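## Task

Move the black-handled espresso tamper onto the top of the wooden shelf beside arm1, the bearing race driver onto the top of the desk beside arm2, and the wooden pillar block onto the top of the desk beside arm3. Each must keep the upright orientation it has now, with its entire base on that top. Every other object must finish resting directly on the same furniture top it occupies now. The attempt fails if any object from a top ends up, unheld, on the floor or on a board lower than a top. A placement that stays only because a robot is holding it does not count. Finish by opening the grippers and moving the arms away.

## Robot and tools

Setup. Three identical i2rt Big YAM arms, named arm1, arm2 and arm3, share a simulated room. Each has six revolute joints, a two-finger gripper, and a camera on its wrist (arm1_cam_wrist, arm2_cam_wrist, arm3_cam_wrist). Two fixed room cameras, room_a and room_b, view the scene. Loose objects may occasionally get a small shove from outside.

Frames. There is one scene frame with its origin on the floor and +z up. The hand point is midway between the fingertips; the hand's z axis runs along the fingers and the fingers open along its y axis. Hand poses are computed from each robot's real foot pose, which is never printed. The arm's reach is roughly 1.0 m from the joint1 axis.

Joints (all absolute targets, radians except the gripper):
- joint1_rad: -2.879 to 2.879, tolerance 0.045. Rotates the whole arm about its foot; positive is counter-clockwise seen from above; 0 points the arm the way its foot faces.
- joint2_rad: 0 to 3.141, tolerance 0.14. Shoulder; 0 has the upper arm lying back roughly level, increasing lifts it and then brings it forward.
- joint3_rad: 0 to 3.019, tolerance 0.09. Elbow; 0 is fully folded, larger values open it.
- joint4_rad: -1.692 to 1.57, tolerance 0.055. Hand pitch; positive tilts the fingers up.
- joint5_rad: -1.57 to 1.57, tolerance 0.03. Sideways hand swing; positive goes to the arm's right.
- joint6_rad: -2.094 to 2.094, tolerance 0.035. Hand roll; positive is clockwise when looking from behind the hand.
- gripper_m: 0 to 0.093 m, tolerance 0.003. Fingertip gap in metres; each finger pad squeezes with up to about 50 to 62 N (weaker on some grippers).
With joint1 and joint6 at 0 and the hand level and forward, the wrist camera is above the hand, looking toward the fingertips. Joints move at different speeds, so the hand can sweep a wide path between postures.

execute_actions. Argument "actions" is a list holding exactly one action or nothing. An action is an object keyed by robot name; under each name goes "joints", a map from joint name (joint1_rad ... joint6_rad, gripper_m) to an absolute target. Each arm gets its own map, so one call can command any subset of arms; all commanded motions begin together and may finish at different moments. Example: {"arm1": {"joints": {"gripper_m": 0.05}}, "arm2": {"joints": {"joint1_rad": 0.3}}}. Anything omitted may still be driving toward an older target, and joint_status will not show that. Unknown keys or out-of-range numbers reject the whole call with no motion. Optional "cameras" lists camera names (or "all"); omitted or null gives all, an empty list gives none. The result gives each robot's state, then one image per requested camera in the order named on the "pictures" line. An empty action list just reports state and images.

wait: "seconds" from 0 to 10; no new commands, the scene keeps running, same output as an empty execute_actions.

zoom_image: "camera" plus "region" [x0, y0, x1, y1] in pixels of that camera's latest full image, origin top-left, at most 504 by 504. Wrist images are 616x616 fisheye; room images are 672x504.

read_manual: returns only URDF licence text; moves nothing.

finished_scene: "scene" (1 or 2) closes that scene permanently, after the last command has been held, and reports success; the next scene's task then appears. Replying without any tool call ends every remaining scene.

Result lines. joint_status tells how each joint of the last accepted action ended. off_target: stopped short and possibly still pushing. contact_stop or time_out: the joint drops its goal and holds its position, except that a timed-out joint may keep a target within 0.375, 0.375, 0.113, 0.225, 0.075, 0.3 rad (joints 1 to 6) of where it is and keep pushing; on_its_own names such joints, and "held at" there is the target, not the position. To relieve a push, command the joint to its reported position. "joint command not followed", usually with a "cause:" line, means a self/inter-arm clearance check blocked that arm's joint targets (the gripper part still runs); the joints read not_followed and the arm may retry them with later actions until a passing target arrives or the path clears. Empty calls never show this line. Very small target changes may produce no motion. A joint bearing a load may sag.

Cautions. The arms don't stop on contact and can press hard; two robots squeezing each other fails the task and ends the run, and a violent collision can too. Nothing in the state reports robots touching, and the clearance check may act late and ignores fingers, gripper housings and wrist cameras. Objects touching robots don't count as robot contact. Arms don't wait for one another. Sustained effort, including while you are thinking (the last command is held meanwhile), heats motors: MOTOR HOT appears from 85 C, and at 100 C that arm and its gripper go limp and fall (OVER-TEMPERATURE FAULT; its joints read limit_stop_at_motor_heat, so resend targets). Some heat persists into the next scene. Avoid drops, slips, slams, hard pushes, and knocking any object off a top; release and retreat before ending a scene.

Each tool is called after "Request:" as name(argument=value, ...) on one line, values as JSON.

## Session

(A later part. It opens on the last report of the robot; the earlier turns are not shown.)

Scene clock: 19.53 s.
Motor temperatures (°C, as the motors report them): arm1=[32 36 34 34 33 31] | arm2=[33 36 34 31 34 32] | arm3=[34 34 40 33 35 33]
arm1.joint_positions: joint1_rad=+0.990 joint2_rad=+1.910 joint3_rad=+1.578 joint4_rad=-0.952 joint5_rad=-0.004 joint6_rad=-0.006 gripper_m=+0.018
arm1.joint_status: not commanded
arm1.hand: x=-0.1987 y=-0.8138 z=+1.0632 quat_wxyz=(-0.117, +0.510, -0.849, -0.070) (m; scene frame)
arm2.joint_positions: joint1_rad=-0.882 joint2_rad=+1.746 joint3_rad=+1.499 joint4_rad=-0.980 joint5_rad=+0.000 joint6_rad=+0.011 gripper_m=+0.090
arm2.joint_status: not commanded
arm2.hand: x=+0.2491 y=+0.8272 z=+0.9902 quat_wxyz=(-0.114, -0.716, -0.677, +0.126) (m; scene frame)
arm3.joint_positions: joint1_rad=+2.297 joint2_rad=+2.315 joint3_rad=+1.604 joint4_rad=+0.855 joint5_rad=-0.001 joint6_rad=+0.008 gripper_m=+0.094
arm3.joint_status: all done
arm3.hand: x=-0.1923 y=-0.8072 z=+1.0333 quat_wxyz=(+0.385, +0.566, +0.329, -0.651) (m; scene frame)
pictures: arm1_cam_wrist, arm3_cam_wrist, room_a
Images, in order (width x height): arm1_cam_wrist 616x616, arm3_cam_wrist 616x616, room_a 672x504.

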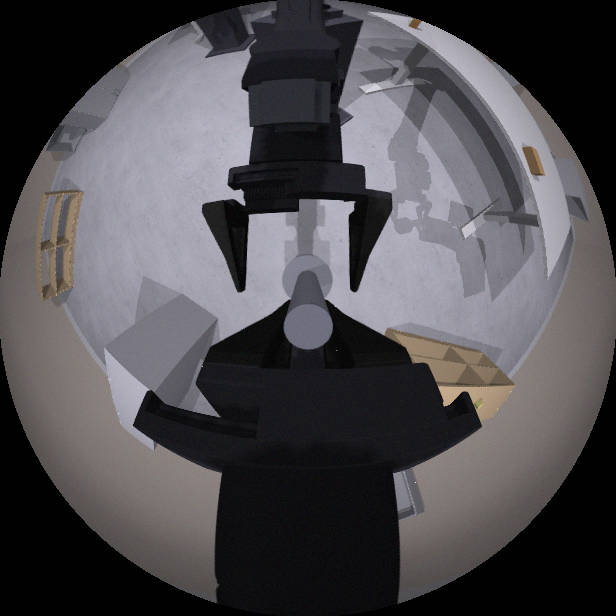

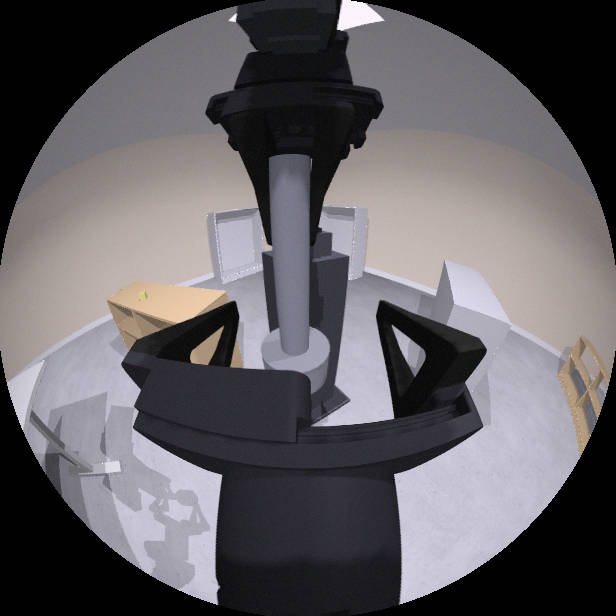

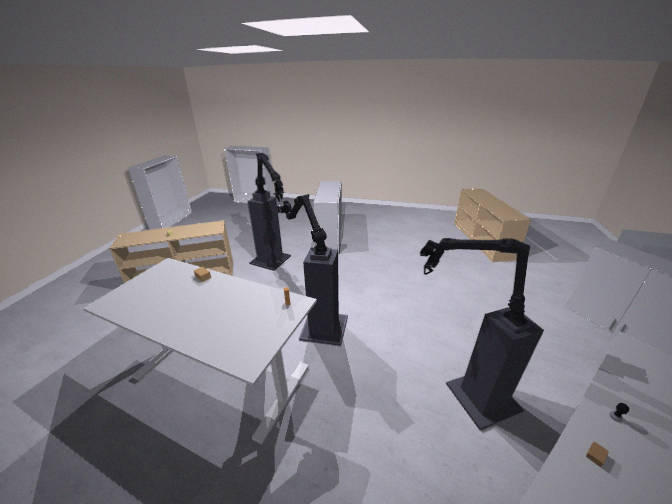

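Request:
execute_actions(actions=[{"arm3":{"joints":{"joint5_rad":-0.05,"joint2_rad":2.39,"joint3_rad":1.71}}}], cameras=["arm3_cam_wrist"])

Request:
execute_actions(actions=[{"arm3":{"joints":{"gripper_m":0}}}], cameras=["arm1_cam_wrist","arm3_cam_wrist"])

Scene clock: 20.93 s.
Motor temperatures (°C, as the motors report them): arm1=[32 36 34 34 33 31] | arm2=[33 36 34 31 34 32] | arm3=[34 35 40 33 35 33]
arm1.joint_positions: joint1_rad=+0.990 joint2_rad=+1.910 joint3_rad=+1.578 joint4_rad=-0.952 joint5_rad=-0.004 joint6_rad=-0.006 gripper_m=+0.018
arm1.joint_status: not commanded
arm1.hand: x=-0.1987 y=-0.8138 z=+1.0632 quat_wxyz=(-0.117, +0.510, -0.849, -0.070) (m; scene frame)
arm2.joint_positions: joint1_rad=-0.882 joint2_rad=+1.746 joint3_rad=+1.499 joint4_rad=-0.980 joint5_rad=+0.000 joint6_rad=+0.011 gripper_m=+0.090
arm2.joint_status: not commanded
arm2.hand: x=+0.2491 y=+0.8272 z=+0.9902 quat_wxyz=(-0.114, -0.716, -0.677, +0.126) (m; scene frame)
arm3.joint_positions: joint1_rad=+2.298 joint2_rad=+2.348 joint3_rad=+1.660 joint4_rad=+0.855 joint5_rad=-0.045 joint6_rad=+0.008 gripper_m=+0.094
arm3.joint_status: all done
arm3.hand: x=-0.1908 y=-0.8219 z=+1.0350 quat_wxyz=(+0.401, +0.550, +0.339, -0.649) (m; scene frame)
pictures: arm3_cam_wrist
Images, in order (width x height): arm3_cam_wrist 616x616.

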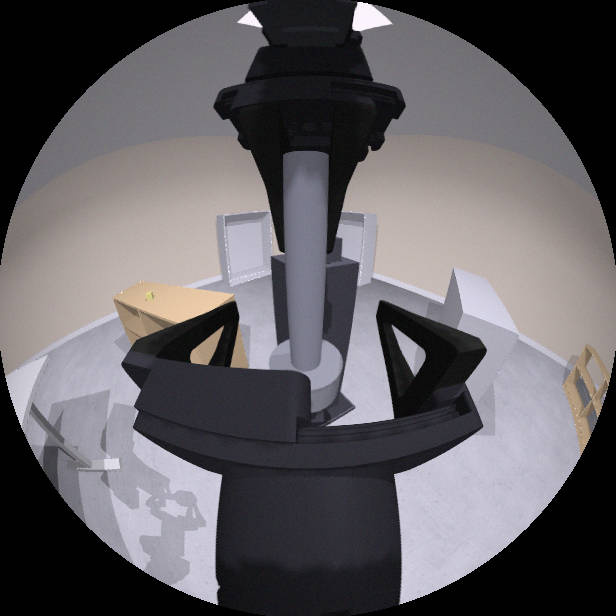

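Scene clock: 21.67 s.
Motor temperatures (°C, as the motors report them): arm1=[32 36 34 34 33 31] | arm2=[33 36 34 31 34 32] | arm3=[34 35 40 33 35 33]
arm1.joint_positions: joint1_rad=+0.990 joint2_rad=+1.910 joint3_rad=+1.578 joint4_rad=-0.952 joint5_rad=-0.004 joint6_rad=-0.005 gripper_m=+0.018
arm1.joint_status: not commanded
arm1.hand: x=-0.1988 y=-0.8138 z=+1.0632 quat_wxyz=(-0.117, +0.509, -0.850, -0.070) (m; scene frame)
arm2.joint_positions: joint1_rad=-0.882 joint2_rad=+1.746 joint3_rad=+1.499 joint4_rad=-0.980 joint5_rad=+0.000 joint6_rad=+0.011 gripper_m=+0.090
arm2.joint_status: not commanded
arm2.hand: x=+0.2491 y=+0.8272 z=+0.9902 quat_wxyz=(-0.114, -0.716, -0.677, +0.126) (m; scene frame)
arm3.joint_positions: joint1_rad=+2.299 joint2_rad=+2.348 joint3_rad=+1.660 joint4_rad=+0.855 joint5_rad=-0.048 joint6_rad=+0.008 gripper_m=+0.019
arm3.joint_status: gripper_m off_target (ended at +0.019, target +0.000)
arm3.hand: x=-0.1898 y=-0.8224 z=+1.0350 quat_wxyz=(+0.402, +0.549, +0.341, -0.649) (m; scene frame)
pictures: arm1_cam_wrist, arm3_cam_wrist
Images, in order (width x height): arm1_cam_wrist 616x616, arm3_cam_wrist 616x616.

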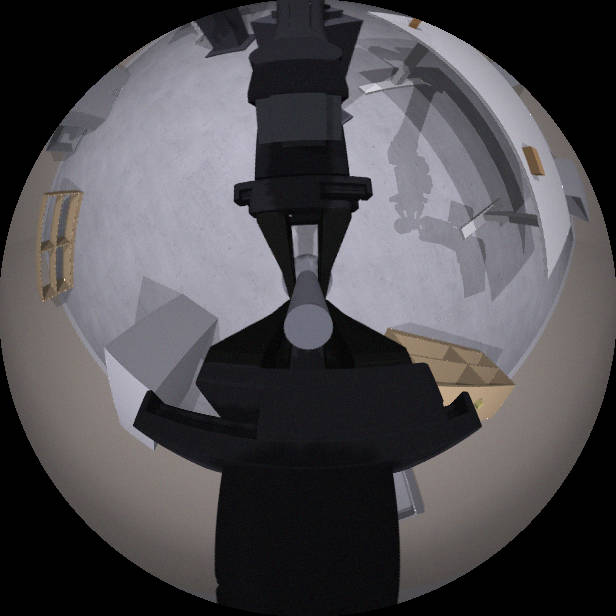

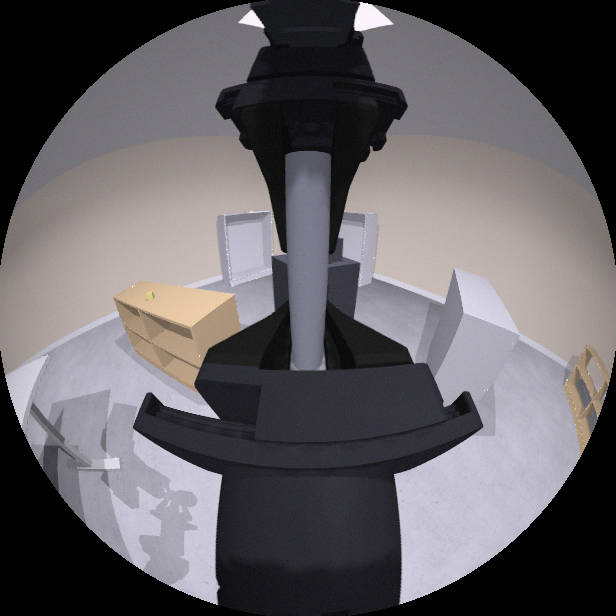

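Request:
execute_actions(actions=[{"arm1":{"joints":{"gripper_m":0.09}},"arm2":{"joints":{"joint2_rad":1.813,"joint3_rad":2.09,"joint4_rad":-1.49}}}], cameras=[])

Request:
execute_actions(actions=[{"arm1":{"joints":{"joint2_rad":1.7,"joint3_rad":1.6,"joint4_rad":-1.15}}}], cameras=[])

Request:
execute_actions(actions=[{"arm3":{"joints":{"joint1_rad":-0.32,"joint4_rad":0.8}}}])

Scene clock: 23.43 s.
Motor temperatures (°C, as the motors report them): arm1=[32 36 34 34 33 31] | arm2=[33 36 34 31 34 32] | arm3=[34 35 41 33 35 33]
arm1.joint_positions: joint1_rad=+0.990 joint2_rad=+1.864 joint3_rad=+1.578 joint4_rad=-0.952 joint5_rad=-0.004 joint6_rad=-0.005 gripper_m=+0.090
arm1.joint_status: all done
arm1.hand: x=-0.1984 y=-0.8130 z=+1.0923 quat_wxyz=(-0.137, +0.508, -0.847, -0.081) (m; scene frame)
arm2.joint_positions: joint1_rad=-0.882 joint2_rad=+1.797 joint3_rad=+2.056 joint4_rad=-1.479 joint5_rad=+0.000 joint6_rad=+0.011 gripper_m=+0.090
arm2.joint_status: all done
arm2.hand: x=+0.2501 y=+0.8078 z=+1.1744 quat_wxyz=(-0.116, -0.716, -0.677, +0.128) (m; scene frame)
arm3.joint_positions: joint1_rad=+2.299 joint2_rad=+2.408 joint3_rad=+1.660 joint4_rad=+0.833 joint5_rad=-0.048 joint6_rad=+0.008 gripper_m=+0.019
arm3.joint_status: not commanded
arm3.hand: x=-0.1899 y=-0.8225 z=+0.9786 quat_wxyz=(+0.389, +0.576, +0.356, -0.625) (m; scene frame)
pictures: none
No camera images: the call's "cameras" was empty. Leave "cameras" out to get every camera's image.

Scene clock: 24.67 s.
Motor temperatures (°C, as the motors report them): arm1=[32 36 35 34 33 31] | arm2=[33 36 34 31 34 32] | arm3=[34 36 41 33 35 33]
arm1.joint_positions: joint1_rad=+0.990 joint2_rad=+1.701 joint3_rad=+1.578 joint4_rad=-1.139 joint5_rad=-0.004 joint6_rad=-0.005 gripper_m=+0.090
arm1.joint_status: all done
arm1.hand: x=-0.2224 y=-0.8566 z=+1.1757 quat_wxyz=(-0.127, +0.509, -0.848, -0.076) (m; scene frame)
arm2.joint_positions: joint1_rad=-0.882 joint2_rad=+1.797 joint3_rad=+2.056 joint4_rad=-1.479 joint5_rad=+0.000 joint6_rad=+0.011 gripper_m=+0.090
arm2.joint_status: not commanded
arm2.hand: x=+0.2501 y=+0.8078 z=+1.1744 quat_wxyz=(-0.116, -0.716, -0.677, +0.128) (m; scene frame)
arm3.joint_positions: joint1_rad=+2.299 joint2_rad=+2.408 joint3_rad=+1.660 joint4_rad=+0.833 joint5_rad=-0.048 joint6_rad=+0.008 gripper_m=+0.019
arm3.joint_status: not commanded
arm3.hand: x=-0.1899 y=-0.8225 z=+0.9786 quat_wxyz=(+0.389, +0.576, +0.356, -0.625) (m; scene frame)
pictures: none
No camera images: the call's "cameras" was empty. Leave "cameras" out to get every camera's image.

Scene clock: 27.53 s.
Motor temperatures (°C, as the motors report them): arm1=[32 36 35 34 33 31] | arm2=[33 36 35 31 34 32] | arm3=[34 37 42 33 35 33]
arm1.joint_positions: joint1_rad=+0.990 joint2_rad=+1.701 joint3_rad=+1.578 joint4_rad=-1.139 joint5_rad=-0.004 joint6_rad=-0.005 gripper_m=+0.090
arm1.joint_status: not commanded
arm1.hand: x=-0.2224 y=-0.8566 z=+1.1757 quat_wxyz=(-0.127, +0.509, -0.848, -0.076) (m; scene frame)
arm2.joint_positions: joint1_rad=-0.882 joint2_rad=+1.797 joint3_rad=+2.056 joint4_rad=-1.479 joint5_rad=+0.000 joint6_rad=+0.011 gripper_m=+0.090
arm2.joint_status: not commanded
arm2.hand: x=+0.2501 y=+0.8078 z=+1.1744 quat_wxyz=(-0.116, -0.716, -0.677, +0.128) (m; scene frame)
arm3.joint_positions: joint1_rad=-0.311 joint2_rad=+2.408 joint3_rad=+1.670 joint4_rad=+0.783 joint5_rad=-0.049 joint6_rad=+0.005 gripper_m=+0.019
arm3.joint_status: all done
arm3.hand: x=+0.2006 y=+0.8203 z=+0.9722 quat_wxyz=(-0.492, +0.505, -0.471, -0.530) (m; scene frame)
pictures: arm1_cam_wrist, arm2_cam_wrist, arm3_cam_wrist, room_a, room_b
Images, in order (width x height): arm1_cam_wrist 616x616, arm2_cam_wrist 616x616, arm3_cam_wrist 616x616, room_a 672x504, room_b 672x504.

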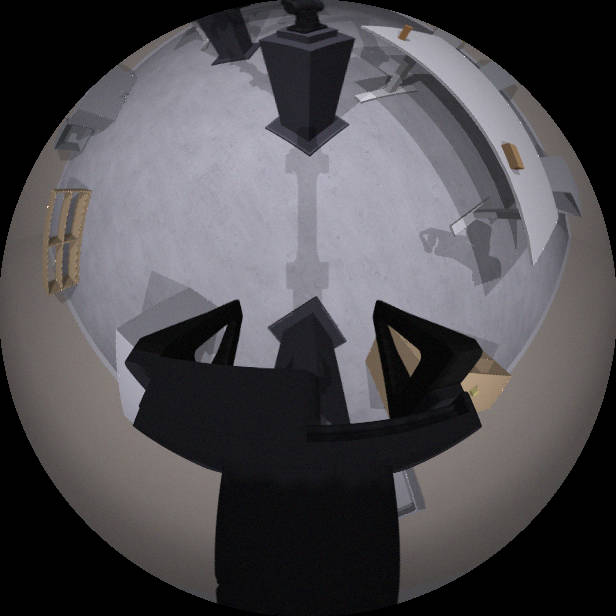

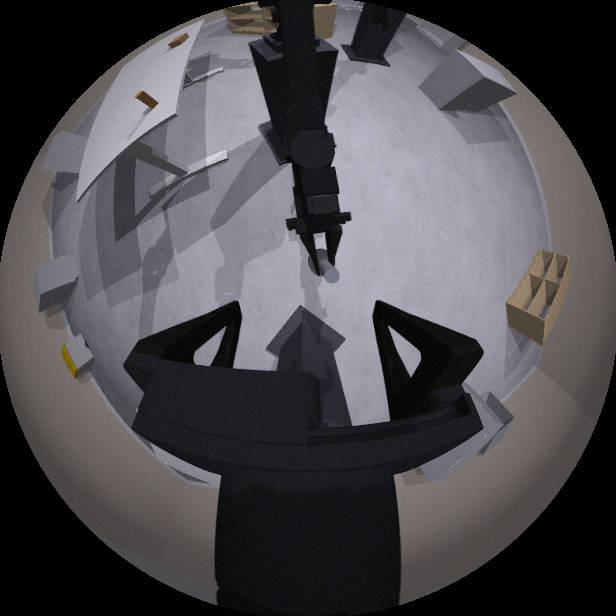

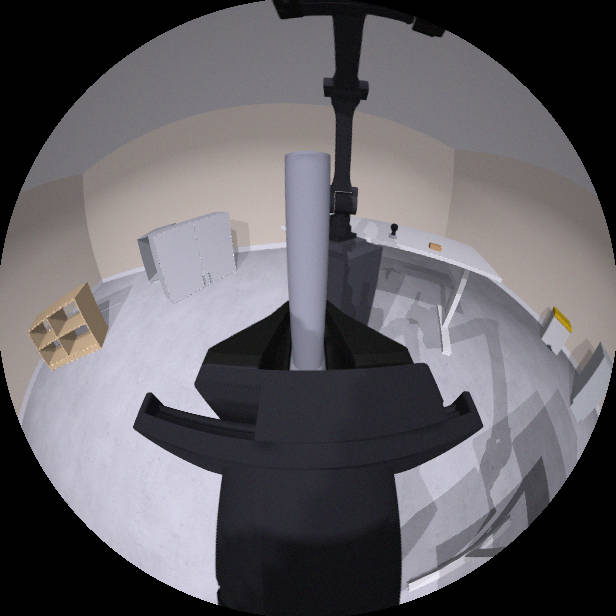

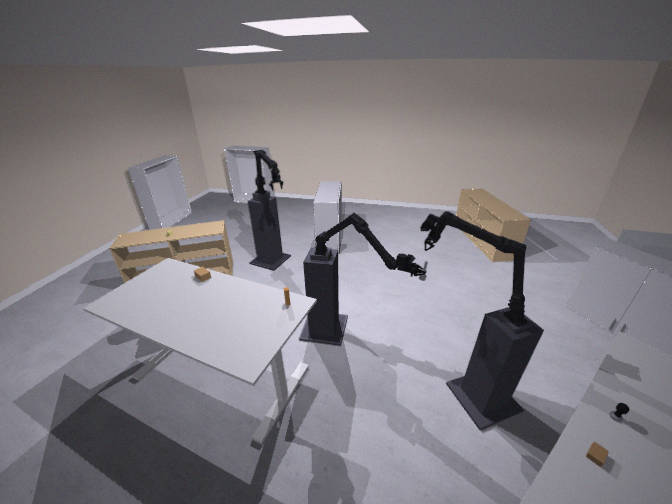

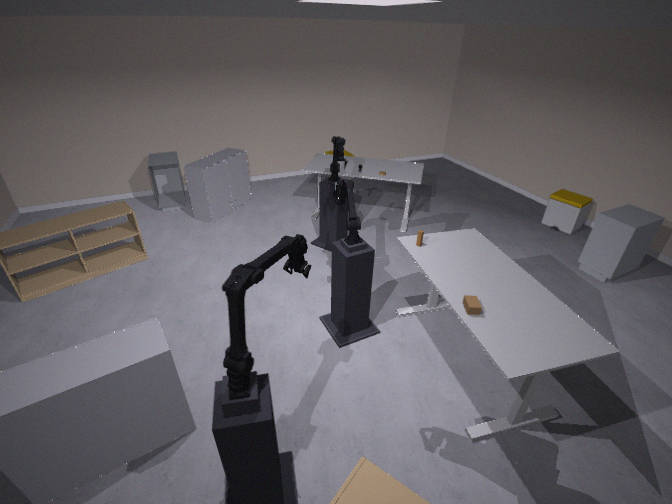

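Request:
execute_actions(actions=[{"arm3":{"joints":{"joint1_rad":-0.35,"joint4_rad":0.885}},"arm2":{"joints":{"joint2_rad":1.78,"joint3_rad":1.8,"joint4_rad":-1.26}}}], cameras=["arm2_cam_wrist","arm3_cam_wrist","room_a"])

Scene clock: 28.80 s.
Motor temperatures (°C, as the motors report them): arm1=[32 36 35 34 33 31] | arm2=[33 36 35 31 34 32] | arm3=[34 37 42 33 35 33]
arm1.joint_positions: joint1_rad=+0.990 joint2_rad=+1.701 joint3_rad=+1.578 joint4_rad=-1.139 joint5_rad=-0.004 joint6_rad=-0.005 gripper_m=+0.090
arm1.joint_status: not commanded
arm1.hand: x=-0.2224 y=-0.8566 z=+1.1757 quat_wxyz=(-0.127, +0.509, -0.848, -0.076) (m; scene frame)
arm2.joint_positions: joint1_rad=-0.882 joint2_rad=+1.779 joint3_rad=+1.808 joint4_rad=-1.274 joint5_rad=+0.000 joint6_rad=+0.011 gripper_m=+0.090
arm2.joint_status: all done
arm2.hand: x=+0.2492 y=+0.8076 z=+1.0887 quat_wxyz=(-0.108, -0.717, -0.678, +0.119) (m; scene frame)
arm3.joint_positions: joint1_rad=-0.348 joint2_rad=+2.408 joint3_rad=+1.670 joint4_rad=+0.842 joint5_rad=-0.049 joint6_rad=+0.005 gripper_m=+0.019
arm3.joint_status: all done
arm3.hand: x=+0.2337 y=+0.8197 z=+0.9865 quat_wxyz=(-0.516, +0.482, -0.465, -0.534) (m; scene frame)
pictures: arm2_cam_wrist, arm3_cam_wrist, room_a
Images, in order (width x height): arm2_cam_wrist 616x616, arm3_cam_wrist 616x616, room_a 672x504.

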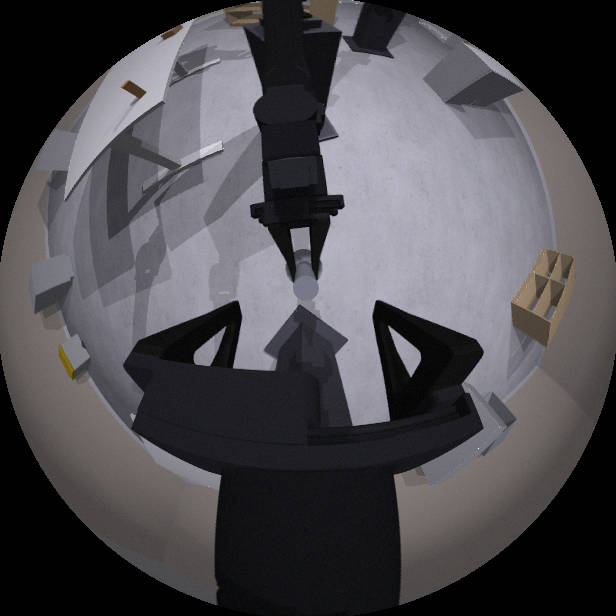

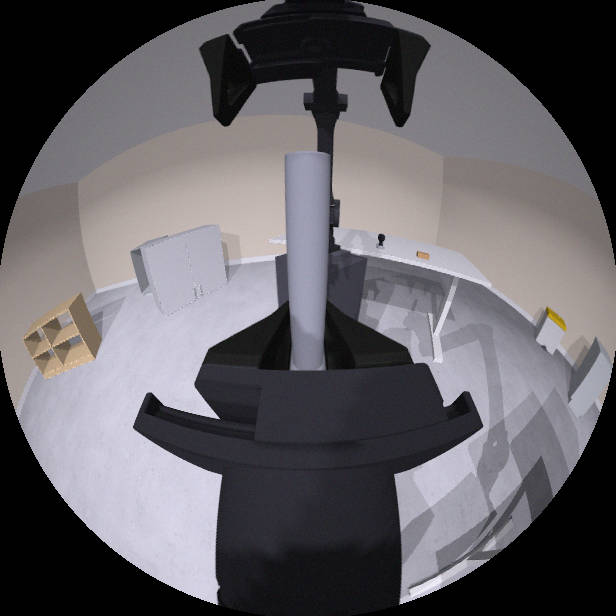

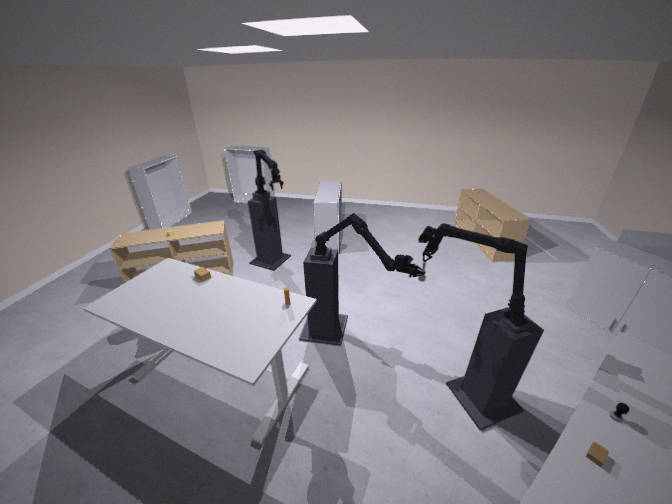

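Request:
execute_actions(actions=[{"arm2":{"joints":{"joint3_rad":1.6,"joint4_rad":-1.05}}}], cameras=["arm2_cam_wrist","arm3_cam_wrist"])

Scene clock: 29.90 s.
Motor temperatures (°C, as the motors report them): arm1=[32 36 35 34 33 31] | arm2=[33 36 35 31 34 32] | arm3=[34 37 42 33 35 33]
arm1.joint_positions: joint1_rad=+0.990 joint2_rad=+1.701 joint3_rad=+1.578 joint4_rad=-1.139 joint5_rad=-0.004 joint6_rad=-0.005 gripper_m=+0.090
arm1.joint_status: not commanded
arm1.hand: x=-0.2224 y=-0.8566 z=+1.1757 quat_wxyz=(-0.127, +0.509, -0.848, -0.076) (m; scene frame)
arm2.joint_positions: joint1_rad=-0.882 joint2_rad=+1.775 joint3_rad=+1.609 joint4_rad=-1.063 joint5_rad=+0.000 joint6_rad=+0.011 gripper_m=+0.090
arm2.joint_status: all done
arm2.hand: x=+0.2486 y=+0.8110 z=+1.0158 quat_wxyz=(-0.113, -0.716, -0.677, +0.124) (m; scene frame)
arm3.joint_positions: joint1_rad=-0.348 joint2_rad=+2.408 joint3_rad=+1.670 joint4_rad=+0.842 joint5_rad=-0.049 joint6_rad=+0.005 gripper_m=+0.019
arm3.joint_status: not commanded
arm3.hand: x=+0.2337 y=+0.8197 z=+0.9865 quat_wxyz=(-0.516, +0.482, -0.465, -0.534) (m; scene frame)
pictures: arm2_cam_wrist, arm3_cam_wrist
Images, in order (width x height): arm2_cam_wrist 616x616, arm3_cam_wrist 616x616.

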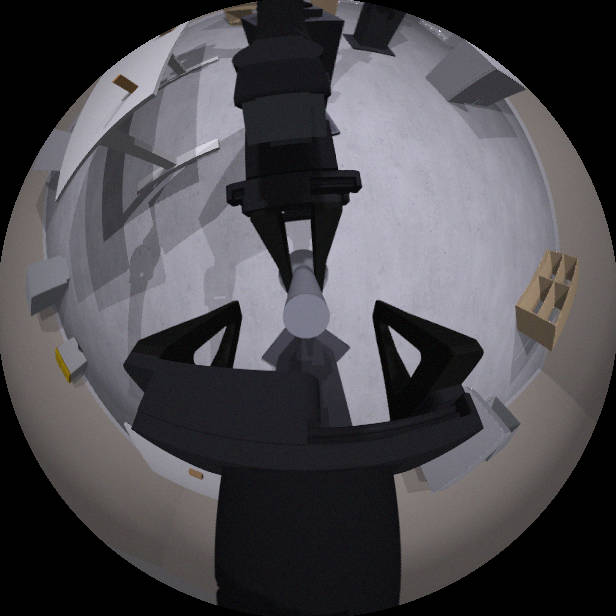

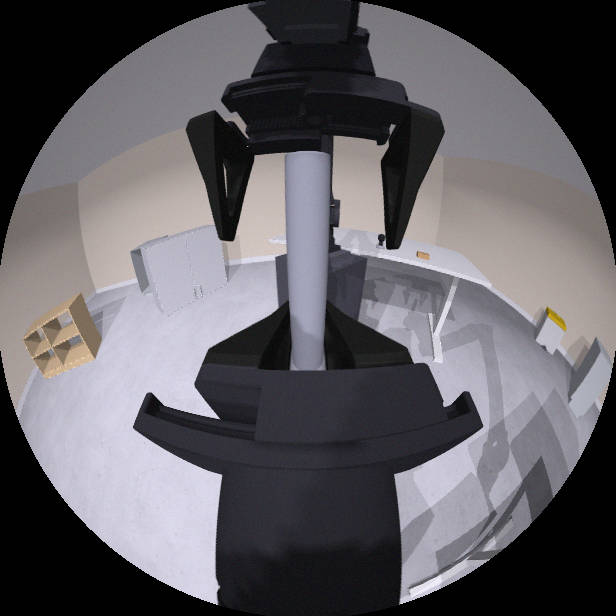

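Needs slightly more forward.

Request:
execute_actions(actions=[{"arm2":{"joints":{"joint4_rad":-1.0}}}], cameras=[])

Request:
execute_actions(actions=[{"arm2":{"joints":{"gripper_m":0}}}], cameras=["arm2_cam_wrist","arm3_cam_wrist"])

Scene clock: 30.63 s.
Motor temperatures (°C, as the motors report them): arm1=[32 36 35 34 33 31] | arm2=[33 36 35 31 34 32] | arm3=[34 38 42 33 35 33]
arm1.joint_positions: joint1_rad=+0.990 joint2_rad=+1.701 joint3_rad=+1.578 joint4_rad=-1.139 joint5_rad=-0.004 joint6_rad=-0.005 gripper_m=+0.090
arm1.joint_status: not commanded
arm1.hand: x=-0.2224 y=-0.8566 z=+1.1757 quat_wxyz=(-0.127, +0.509, -0.848, -0.076) (m; scene frame)
arm2.joint_positions: joint1_rad=-0.882 joint2_rad=+1.775 joint3_rad=+1.609 joint4_rad=-1.014 joint5_rad=+0.000 joint6_rad=+0.011 gripper_m=+0.090
arm2.joint_status: all done
arm2.hand: x=+0.2481 y=+0.7997 z=+1.0201 quat_wxyz=(-0.130, -0.713, -0.674, +0.142) (m; scene frame)
arm3.joint_positions: joint1_rad=-0.348 joint2_rad=+2.408 joint3_rad=+1.670 joint4_rad=+0.842 joint5_rad=-0.049 joint6_rad=+0.005 gripper_m=+0.019
arm3.joint_status: not commanded
arm3.hand: x=+0.2337 y=+0.8197 z=+0.9865 quat_wxyz=(-0.516, +0.482, -0.465, -0.534) (m; scene frame)
pictures: none
No camera images: the call's "cameras" was empty. Leave "cameras" out to get every camera's image.

Scene clock: 31.33 s.
Motor temperatures (°C, as the motors report them): arm1=[32 36 36 34 33 31] | arm2=[33 36 35 31 34 32] | arm3=[34 38 42 33 35 33]
arm1.joint_positions: joint1_rad=+0.990 joint2_rad=+1.701 joint3_rad=+1.578 joint4_rad=-1.139 joint5_rad=-0.004 joint6_rad=-0.005 gripper_m=+0.090
arm1.joint_status: not commanded
arm1.hand: x=-0.2224 y=-0.8566 z=+1.1757 quat_wxyz=(-0.127, +0.509, -0.848, -0.076) (m; scene frame)
arm2.joint_positions: joint1_rad=-0.881 joint2_rad=+1.775 joint3_rad=+1.609 joint4_rad=-1.014 joint5_rad=-0.004 joint6_rad=+0.011 gripper_m=+0.019
arm2.joint_status: gripper_m off_target (ended at +0.019, target +0.000)
arm2.hand: x=+0.2496 y=+0.7995 z=+1.0201 quat_wxyz=(-0.131, -0.712, -0.675, +0.140) (m; scene frame)
arm3.joint_positions: joint1_rad=-0.348 joint2_rad=+2.408 joint3_rad=+1.670 joint4_rad=+0.843 joint5_rad=-0.050 joint6_rad=+0.008 gripper_m=+0.019
arm3.joint_status: not commanded
arm3.hand: x=+0.2336 y=+0.8197 z=+0.9868 quat_wxyz=(-0.515, +0.481, -0.465, -0.535) (m; scene frame)
pictures: arm2_cam_wrist, arm3_cam_wrist
Images, in order (width x height): arm2_cam_wrist 616x616, arm3_cam_wrist 616x616.

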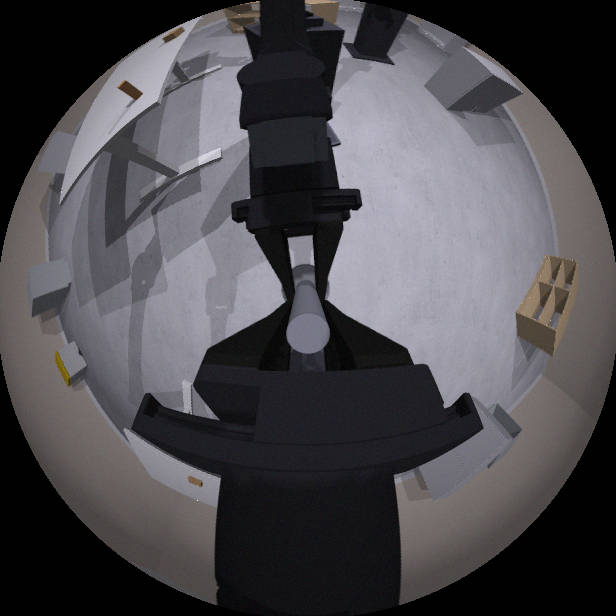

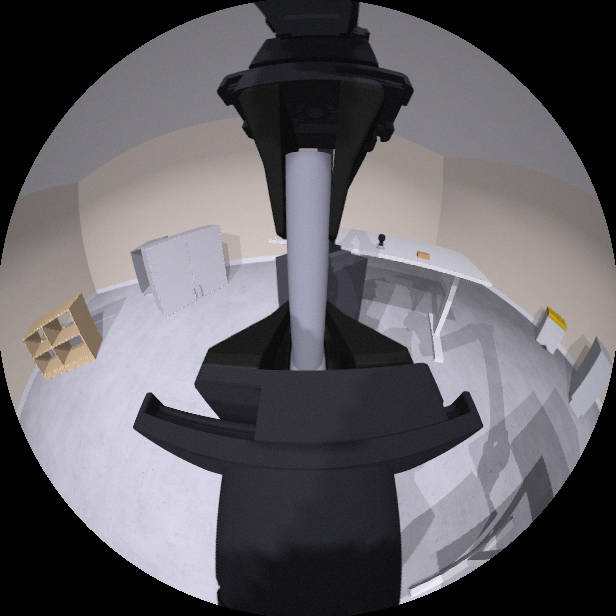

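Request:
execute_actions(actions=[{"arm3":{"joints":{"gripper_m":0.093}}}], cameras=[])

Request:
execute_actions(actions=[{"arm3":{"joints":{"joint2_rad":2.2,"joint3_rad":1.24,"joint4_rad":1.1}}}], cameras=[])

Request:
execute_actions(actions=[{"arm2":{"joints":{"joint1_rad":1.97}}}], cameras=[])

Request:
execute_actions(actions=[{"arm2":{"joints":{"joint2_rad":1.897,"joint3_rad":1.37,"joint4_rad":-0.65}}}], cameras=["arm2_cam_wrist","room_a"])

Request:
zoom_image(camera="room_a", region=[520,300,672,450])

Scene clock: 32.40 s.
Motor temperatures (°C, as the motors report them): arm1=[32 36 36 34 33 31] | arm2=[33 36 35 31 34 32] | arm3=[34 38 42 33 35 33]
arm1.joint_positions: joint1_rad=+0.990 joint2_rad=+1.701 joint3_rad=+1.578 joint4_rad=-1.139 joint5_rad=-0.004 joint6_rad=-0.005 gripper_m=+0.090
arm1.joint_status: not commanded
arm1.hand: x=-0.2224 y=-0.8566 z=+1.1757 quat_wxyz=(-0.127, +0.509, -0.848, -0.076) (m; scene frame)
arm2.joint_positions: joint1_rad=-0.881 joint2_rad=+1.795 joint3_rad=+1.596 joint4_rad=-1.014 joint5_rad=-0.003 joint6_rad=+0.011 gripper_m=+0.019
arm2.joint_status: not commanded
arm2.hand: x=+0.2493 y=+0.8021 z=+1.0025 quat_wxyz=(-0.120, -0.715, -0.677, +0.130) (m; scene frame)
arm3.joint_positions: joint1_rad=-0.348 joint2_rad=+2.402 joint3_rad=+1.670 joint4_rad=+0.870 joint5_rad=-0.050 joint6_rad=+0.008 gripper_m=+0.093
arm3.joint_status: all done
arm3.hand: x=+0.2336 y=+0.8190 z=+0.9987 quat_wxyz=(-0.524, +0.472, -0.456, -0.543) (m; scene frame)
pictures: none
No camera images: the call's "cameras" was empty. Leave "cameras" out to get every camera's image.

Scene clock: 33.73 s.
Motor temperatures (°C, as the motors report them): arm1=[32 36 36 34 33 31] | arm2=[33 36 35 31 34 32] | arm3=[34 38 42 33 35 33]
arm1.joint_positions: joint1_rad=+0.990 joint2_rad=+1.701 joint3_rad=+1.578 joint4_rad=-1.139 joint5_rad=-0.004 joint6_rad=-0.005 gripper_m=+0.090
arm1.joint_status: not commanded
arm1.hand: x=-0.2224 y=-0.8566 z=+1.1757 quat_wxyz=(-0.127, +0.509, -0.848, -0.076) (m; scene frame)
arm2.joint_positions: joint1_rad=-0.881 joint2_rad=+1.795 joint3_rad=+1.596 joint4_rad=-1.014 joint5_rad=-0.003 joint6_rad=+0.011 gripper_m=+0.019
arm2.joint_status: not commanded
arm2.hand: x=+0.2493 y=+0.8021 z=+1.0025 quat_wxyz=(-0.120, -0.715, -0.677, +0.130) (m; scene frame)
arm3.joint_positions: joint1_rad=-0.348 joint2_rad=+2.181 joint3_rad=+1.243 joint4_rad=+1.095 joint5_rad=-0.050 joint6_rad=+0.008 gripper_m=+0.093
arm3.joint_status: all done
arm3.hand: x=+0.2320 y=+0.7072 z=+1.0164 quat_wxyz=(-0.528, +0.468, -0.451, -0.547) (m; scene frame)
pictures: none
No camera images: the call's "cameras" was empty. Leave "cameras" out to get every camera's image.

Scene clock: 36.47 s.
Motor temperatures (°C, as the motors report them): arm1=[32 36 36 34 33 31] | arm2=[34 37 35 31 34 32] | arm3=[34 38 42 33 35 33]
arm1.joint_positions: joint1_rad=+0.990 joint2_rad=+1.701 joint3_rad=+1.578 joint4_rad=-1.139 joint5_rad=-0.004 joint6_rad=-0.005 gripper_m=+0.090
arm1.joint_status: not commanded
arm1.hand: x=-0.2224 y=-0.8566 z=+1.1757 quat_wxyz=(-0.127, +0.509, -0.848, -0.076) (m; scene frame)
arm2.joint_positions: joint1_rad=+1.971 joint2_rad=+1.809 joint3_rad=+1.596 joint4_rad=-0.999 joint5_rad=-0.002 joint6_rad=+0.011 gripper_m=+0.019
arm2.joint_status: all done
arm2.hand: x=+0.4872 y=+2.0359 z=+0.9974 quat_wxyz=(-0.141, +0.565, -0.806, -0.110) (m; scene frame)
arm3.joint_positions: joint1_rad=-0.348 joint2_rad=+2.181 joint3_rad=+1.243 joint4_rad=+1.095 joint5_rad=-0.050 joint6_rad=+0.008 gripper_m=+0.093
arm3.joint_status: not commanded
arm3.hand: x=+0.2320 y=+0.7072 z=+1.0164 quat_wxyz=(-0.528, +0.468, -0.451, -0.547) (m; scene frame)
pictures: none
No camera images: the call's "cameras" was empty. Leave "cameras" out to get every camera's image.

Scene clock: 37.50 s.
Motor temperatures (°C, as the motors report them): arm1=[32 36 36 34 33 31] | arm2=[34 37 35 31 34 32] | arm3=[34 38 41 33 35 33]
arm1.joint_positions: joint1_rad=+0.990 joint2_rad=+1.701 joint3_rad=+1.578 joint4_rad=-1.139 joint5_rad=-0.004 joint6_rad=-0.005 gripper_m=+0.090
arm1.joint_status: not commanded
arm1.hand: x=-0.2224 y=-0.8566 z=+1.1757 quat_wxyz=(-0.127, +0.509, -0.848, -0.076) (m; scene frame)
arm2.joint_positions: joint1_rad=+1.971 joint2_rad=+1.929 joint3_rad=+1.362 joint4_rad=-0.670 joint5_rad=-0.002 joint6_rad=+0.011 gripper_m=+0.019
arm2.joint_status: all done
arm2.hand: x=+0.4804 y=+2.0215 z=+0.8496 quat_wxyz=(-0.131, +0.566, -0.807, -0.102) (m; scene frame)
arm3.joint_positions: joint1_rad=-0.348 joint2_rad=+2.181 joint3_rad=+1.243 joint4_rad=+1.095 joint5_rad=-0.050 joint6_rad=+0.008 gripper_m=+0.093
arm3.joint_status: not commanded
arm3.hand: x=+0.2320 y=+0.7072 z=+1.0164 quat_wxyz=(-0.528, +0.468, -0.451, -0.547) (m; scene frame)
pictures: arm2_cam_wrist, room_a
Images, in order (width x height): arm2_cam_wrist 616x616, room_a 672x504.

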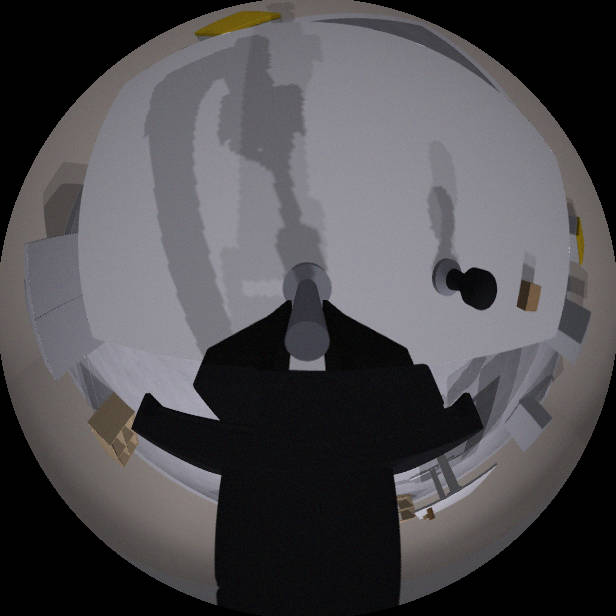

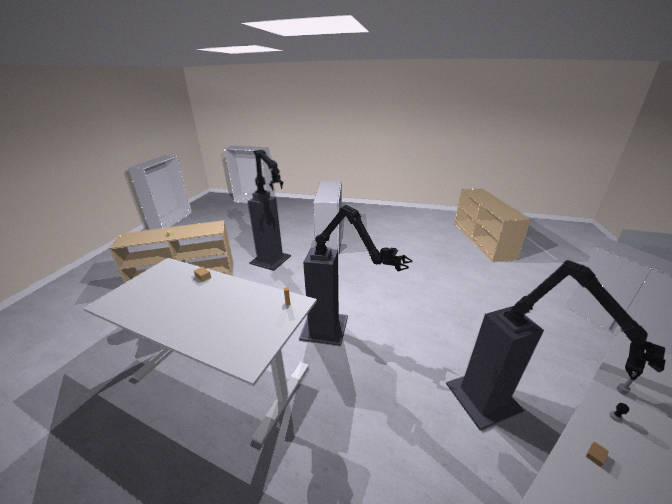

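Region (520, 300, 672, 450) of room_a's 672x504 image, scaled by 3.316, with more detail than that image has; it fills the top 497 rows of this view, and the rest is white.

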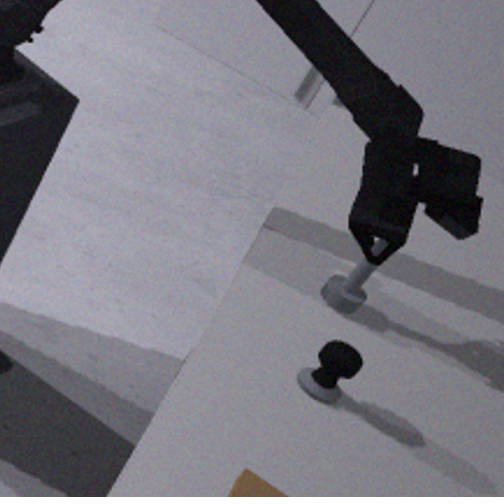

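Request:
execute_actions(actions=[{"arm2":{"joints":{"joint2_rad":1.945,"joint4_rad":-0.57}}}], cameras=["room_a"])

Request:
zoom_image(camera="room_a", region=[570,340,672,440])

Scene clock: 40.43 s.
Motor temperatures (°C, as the motors report them): arm1=[32 36 36 34 33 31] | arm2=[33 37 35 31 34 32] | arm3=[34 38 41 33 35 33]
arm1.joint_positions: joint1_rad=+0.990 joint2_rad=+1.701 joint3_rad=+1.578 joint4_rad=-1.139 joint5_rad=-0.004 joint6_rad=-0.005 gripper_m=+0.090
arm1.joint_status: not commanded
arm1.hand: x=-0.2224 y=-0.8566 z=+1.1757 quat_wxyz=(-0.127, +0.509, -0.848, -0.076) (m; scene frame)
arm2.joint_positions: joint1_rad=+1.971 joint2_rad=+1.953 joint3_rad=+1.362 joint4_rad=-0.592 joint5_rad=-0.002 joint6_rad=+0.011 gripper_m=+0.019
arm2.joint_status: all done
arm2.hand: x=+0.4853 y=+2.0359 z=+0.8417 quat_wxyz=(-0.153, +0.563, -0.803, -0.118) (m; scene frame)
arm3.joint_positions: joint1_rad=-0.348 joint2_rad=+2.181 joint3_rad=+1.243 joint4_rad=+1.095 joint5_rad=-0.050 joint6_rad=+0.008 gripper_m=+0.093
arm3.joint_status: not commanded
arm3.hand: x=+0.2320 y=+0.7072 z=+1.0164 quat_wxyz=(-0.528, +0.468, -0.451, -0.547) (m; scene frame)
pictures: room_a
Images, in order (width x height): room_a 672x504.

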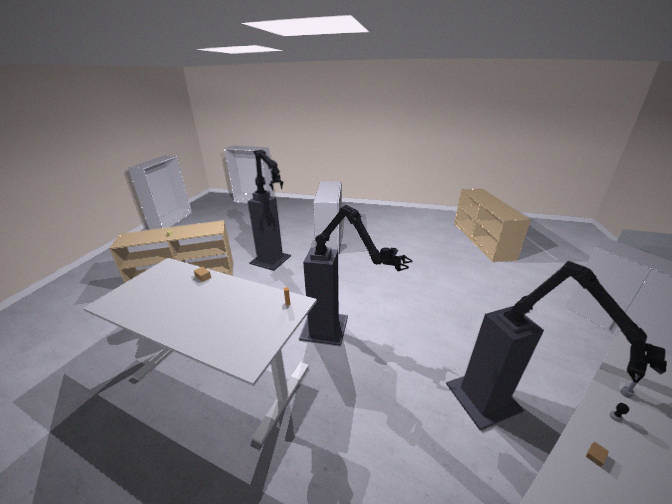

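Region (570, 340, 672, 440) of room_a's 672x504 image, scaled by 4.941, with more detail than that image has; it fills the top 494 rows of this view, and the rest is white.

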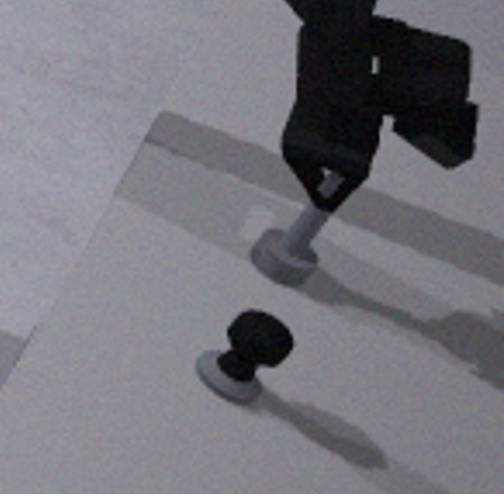

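Request:
execute_actions(actions=[{"arm2":{"joints":{"joint2_rad":2.0,"joint4_rad":-0.54}}}], cameras=["room_a"])

Request:
zoom_image(camera="room_a", region=[570,340,672,440])

Scene clock: 41.13 s.
Motor temperatures (°C, as the motors report them): arm1=[32 36 36 34 33 31] | arm2=[33 37 35 31 34 32] | arm3=[34 38 41 33 35 33]
arm1.joint_positions: joint1_rad=+0.990 joint2_rad=+1.701 joint3_rad=+1.578 joint4_rad=-1.139 joint5_rad=-0.004 joint6_rad=-0.005 gripper_m=+0.090
arm1.joint_status: not commanded
arm1.hand: x=-0.2224 y=-0.8566 z=+1.1757 quat_wxyz=(-0.127, +0.509, -0.848, -0.076) (m; scene frame)
arm2.joint_positions: joint1_rad=+1.971 joint2_rad=+1.961 joint3_rad=+1.362 joint4_rad=-0.558 joint5_rad=-0.001 joint6_rad=+0.011 gripper_m=+0.019
arm2.joint_status: all done
arm2.hand: x=+0.4876 y=+2.0421 z=+0.8398 quat_wxyz=(-0.163, +0.562, -0.801, -0.125) (m; scene frame)
arm3.joint_positions: joint1_rad=-0.348 joint2_rad=+2.181 joint3_rad=+1.243 joint4_rad=+1.095 joint5_rad=-0.050 joint6_rad=+0.008 gripper_m=+0.093
arm3.joint_status: not commanded
arm3.hand: x=+0.2320 y=+0.7072 z=+1.0164 quat_wxyz=(-0.528, +0.468, -0.451, -0.547) (m; scene frame)
pictures: room_a
Images, in order (width x height): room_a 672x504.

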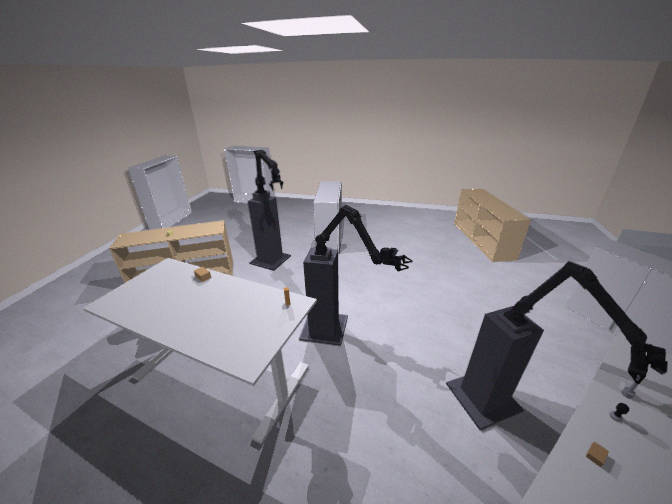

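Region (570, 340, 672, 440) of room_a's 672x504 image, scaled by 4.941, with more detail than that image has; it fills the top 494 rows of this view, and the rest is white.

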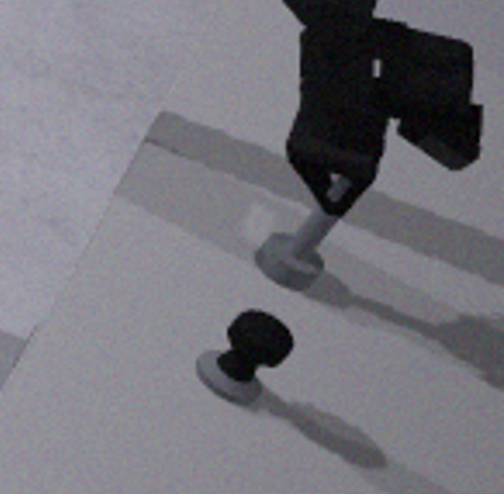

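Request:
execute_actions(actions=[{"arm2":{"joints":{"joint2_rad":1.96,"joint4_rad":-0.58,"gripper_m":0.09}}}], cameras=[])

Request:
execute_actions(actions=[{"arm2":{"joints":{"joint2_rad":1.8,"joint3_rad":1.45,"joint4_rad":-0.85}}}], cameras=[])

Request:
execute_actions(actions=[{"arm2":{"joints":{"joint1_rad":1.66,"joint2_rad":1.92,"joint3_rad":1.53,"joint4_rad":-0.9}}}], cameras=[])

Request:
execute_actions(actions=[{"arm2":{"joints":{"joint2_rad":2.105,"joint3_rad":1.516,"joint4_rad":-0.708}}}], cameras=["arm2_cam_wrist"])

Scene clock: 42.03 s.
Motor temperatures (°C, as the motors report them): arm1=[32 36 36 34 33 31] | arm2=[33 37 35 31 34 32] | arm3=[34 38 41 33 35 33]
arm1.joint_positions: joint1_rad=+0.990 joint2_rad=+1.701 joint3_rad=+1.578 joint4_rad=-1.139 joint5_rad=-0.004 joint6_rad=-0.005 gripper_m=+0.090
arm1.joint_status: not commanded
arm1.hand: x=-0.2224 y=-0.8566 z=+1.1757 quat_wxyz=(-0.127, +0.509, -0.848, -0.076) (m; scene frame)
arm2.joint_positions: joint1_rad=+1.971 joint2_rad=+1.961 joint3_rad=+1.362 joint4_rad=-0.569 joint5_rad=-0.001 joint6_rad=+0.011 gripper_m=+0.090
arm2.joint_status: all done
arm2.hand: x=+0.4868 y=+2.0398 z=+0.8389 quat_wxyz=(-0.159, +0.563, -0.802, -0.122) (m; scene frame)
arm3.joint_positions: joint1_rad=-0.348 joint2_rad=+2.181 joint3_rad=+1.243 joint4_rad=+1.095 joint5_rad=-0.050 joint6_rad=+0.008 gripper_m=+0.093
arm3.joint_status: not commanded
arm3.hand: x=+0.2320 y=+0.7072 z=+1.0164 quat_wxyz=(-0.528, +0.468, -0.451, -0.547) (m; scene frame)
pictures: none
No camera images: the call's "cameras" was empty. Leave "cameras" out to get every camera's image.

Scene clock: 43.23 s.
Motor temperatures (°C, as the motors report them): arm1=[32 36 36 34 33 31] | arm2=[33 37 35 31 34 32] | arm3=[34 38 41 33 35 33]
arm1.joint_positions: joint1_rad=+0.990 joint2_rad=+1.701 joint3_rad=+1.578 joint4_rad=-1.139 joint5_rad=-0.004 joint6_rad=-0.005 gripper_m=+0.090
arm1.joint_status: not commanded
arm1.hand: x=-0.2224 y=-0.8566 z=+1.1757 quat_wxyz=(-0.127, +0.509, -0.848, -0.076) (m; scene frame)
arm2.joint_positions: joint1_rad=+1.971 joint2_rad=+1.786 joint3_rad=+1.420 joint4_rad=-0.840 joint5_rad=-0.001 joint6_rad=+0.011 gripper_m=+0.090
arm2.joint_status: all done
arm2.hand: x=+0.4791 y=+2.0140 z=+0.9452 quat_wxyz=(-0.144, +0.565, -0.805, -0.111) (m; scene frame)
arm3.joint_positions: joint1_rad=-0.348 joint2_rad=+2.181 joint3_rad=+1.243 joint4_rad=+1.095 joint5_rad=-0.050 joint6_rad=+0.008 gripper_m=+0.093
arm3.joint_status: not commanded
arm3.hand: x=+0.2320 y=+0.7072 z=+1.0164 quat_wxyz=(-0.528, +0.468, -0.451, -0.547) (m; scene frame)
pictures: none
No camera images: the call's "cameras" was empty. Leave "cameras" out to get every camera's image.

Scene clock: 44.67 s.
Motor temperatures (°C, as the motors report them): arm1=[32 36 36 34 33 31] | arm2=[34 37 35 31 34 32] | arm3=[34 38 41 33 35 33]
arm1.joint_positions: joint1_rad=+0.990 joint2_rad=+1.701 joint3_rad=+1.578 joint4_rad=-1.139 joint5_rad=-0.004 joint6_rad=-0.005 gripper_m=+0.090
arm1.joint_status: not commanded
arm1.hand: x=-0.2224 y=-0.8566 z=+1.1757 quat_wxyz=(-0.127, +0.509, -0.848, -0.076) (m; scene frame)
arm2.joint_positions: joint1_rad=+1.667 joint2_rad=+1.922 joint3_rad=+1.489 joint4_rad=-0.890 joint5_rad=+0.002 joint6_rad=+0.011 gripper_m=+0.090
arm2.joint_status: all done
arm2.hand: x=+0.6488 y=+1.9346 z=+0.8878 quat_wxyz=(-0.107, +0.440, -0.889, -0.060) (m; scene frame)
arm3.joint_positions: joint1_rad=-0.348 joint2_rad=+2.181 joint3_rad=+1.243 joint4_rad=+1.095 joint5_rad=-0.050 joint6_rad=+0.008 gripper_m=+0.093
arm3.joint_status: not commanded
arm3.hand: x=+0.2320 y=+0.7072 z=+1.0164 quat_wxyz=(-0.528, +0.468, -0.451, -0.547) (m; scene frame)
pictures: none
No camera images: the call's "cameras" was empty. Leave "cameras" out to get every camera's image.

Scene clock: 45.90 s.
Motor temperatures (°C, as the motors report them): arm1=[32 36 37 34 33 31] | arm2=[34 37 35 31 34 32] | arm3=[34 38 40 33 35 33]
arm1.joint_positions: joint1_rad=+0.990 joint2_rad=+1.701 joint3_rad=+1.578 joint4_rad=-1.139 joint5_rad=-0.004 joint6_rad=-0.005 gripper_m=+0.090
arm1.joint_status: not commanded
arm1.hand: x=-0.2224 y=-0.8566 z=+1.1757 quat_wxyz=(-0.127, +0.509, -0.848, -0.076) (m; scene frame)
arm2.joint_positions: joint1_rad=+1.667 joint2_rad=+2.103 joint3_rad=+1.489 joint4_rad=-0.720 joint5_rad=+0.002 joint6_rad=+0.011 gripper_m=+0.090
arm2.joint_status: all done
arm2.hand: x=+0.6594 y=+1.9507 z=+0.7870 quat_wxyz=(-0.102, +0.441, -0.890, -0.057) (m; scene frame)
arm3.joint_positions: joint1_rad=-0.348 joint2_rad=+2.181 joint3_rad=+1.243 joint4_rad=+1.095 joint5_rad=-0.050 joint6_rad=+0.008 gripper_m=+0.093
arm3.joint_status: not commanded
arm3.hand: x=+0.2320 y=+0.7072 z=+1.0164 quat_wxyz=(-0.528, +0.468, -0.451, -0.547) (m; scene frame)
pictures: arm2_cam_wrist
Images, in order (width x height): arm2_cam_wrist 616x616.

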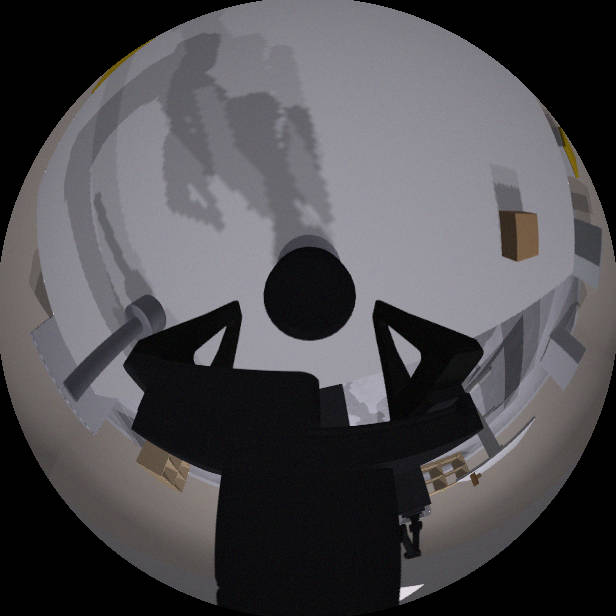

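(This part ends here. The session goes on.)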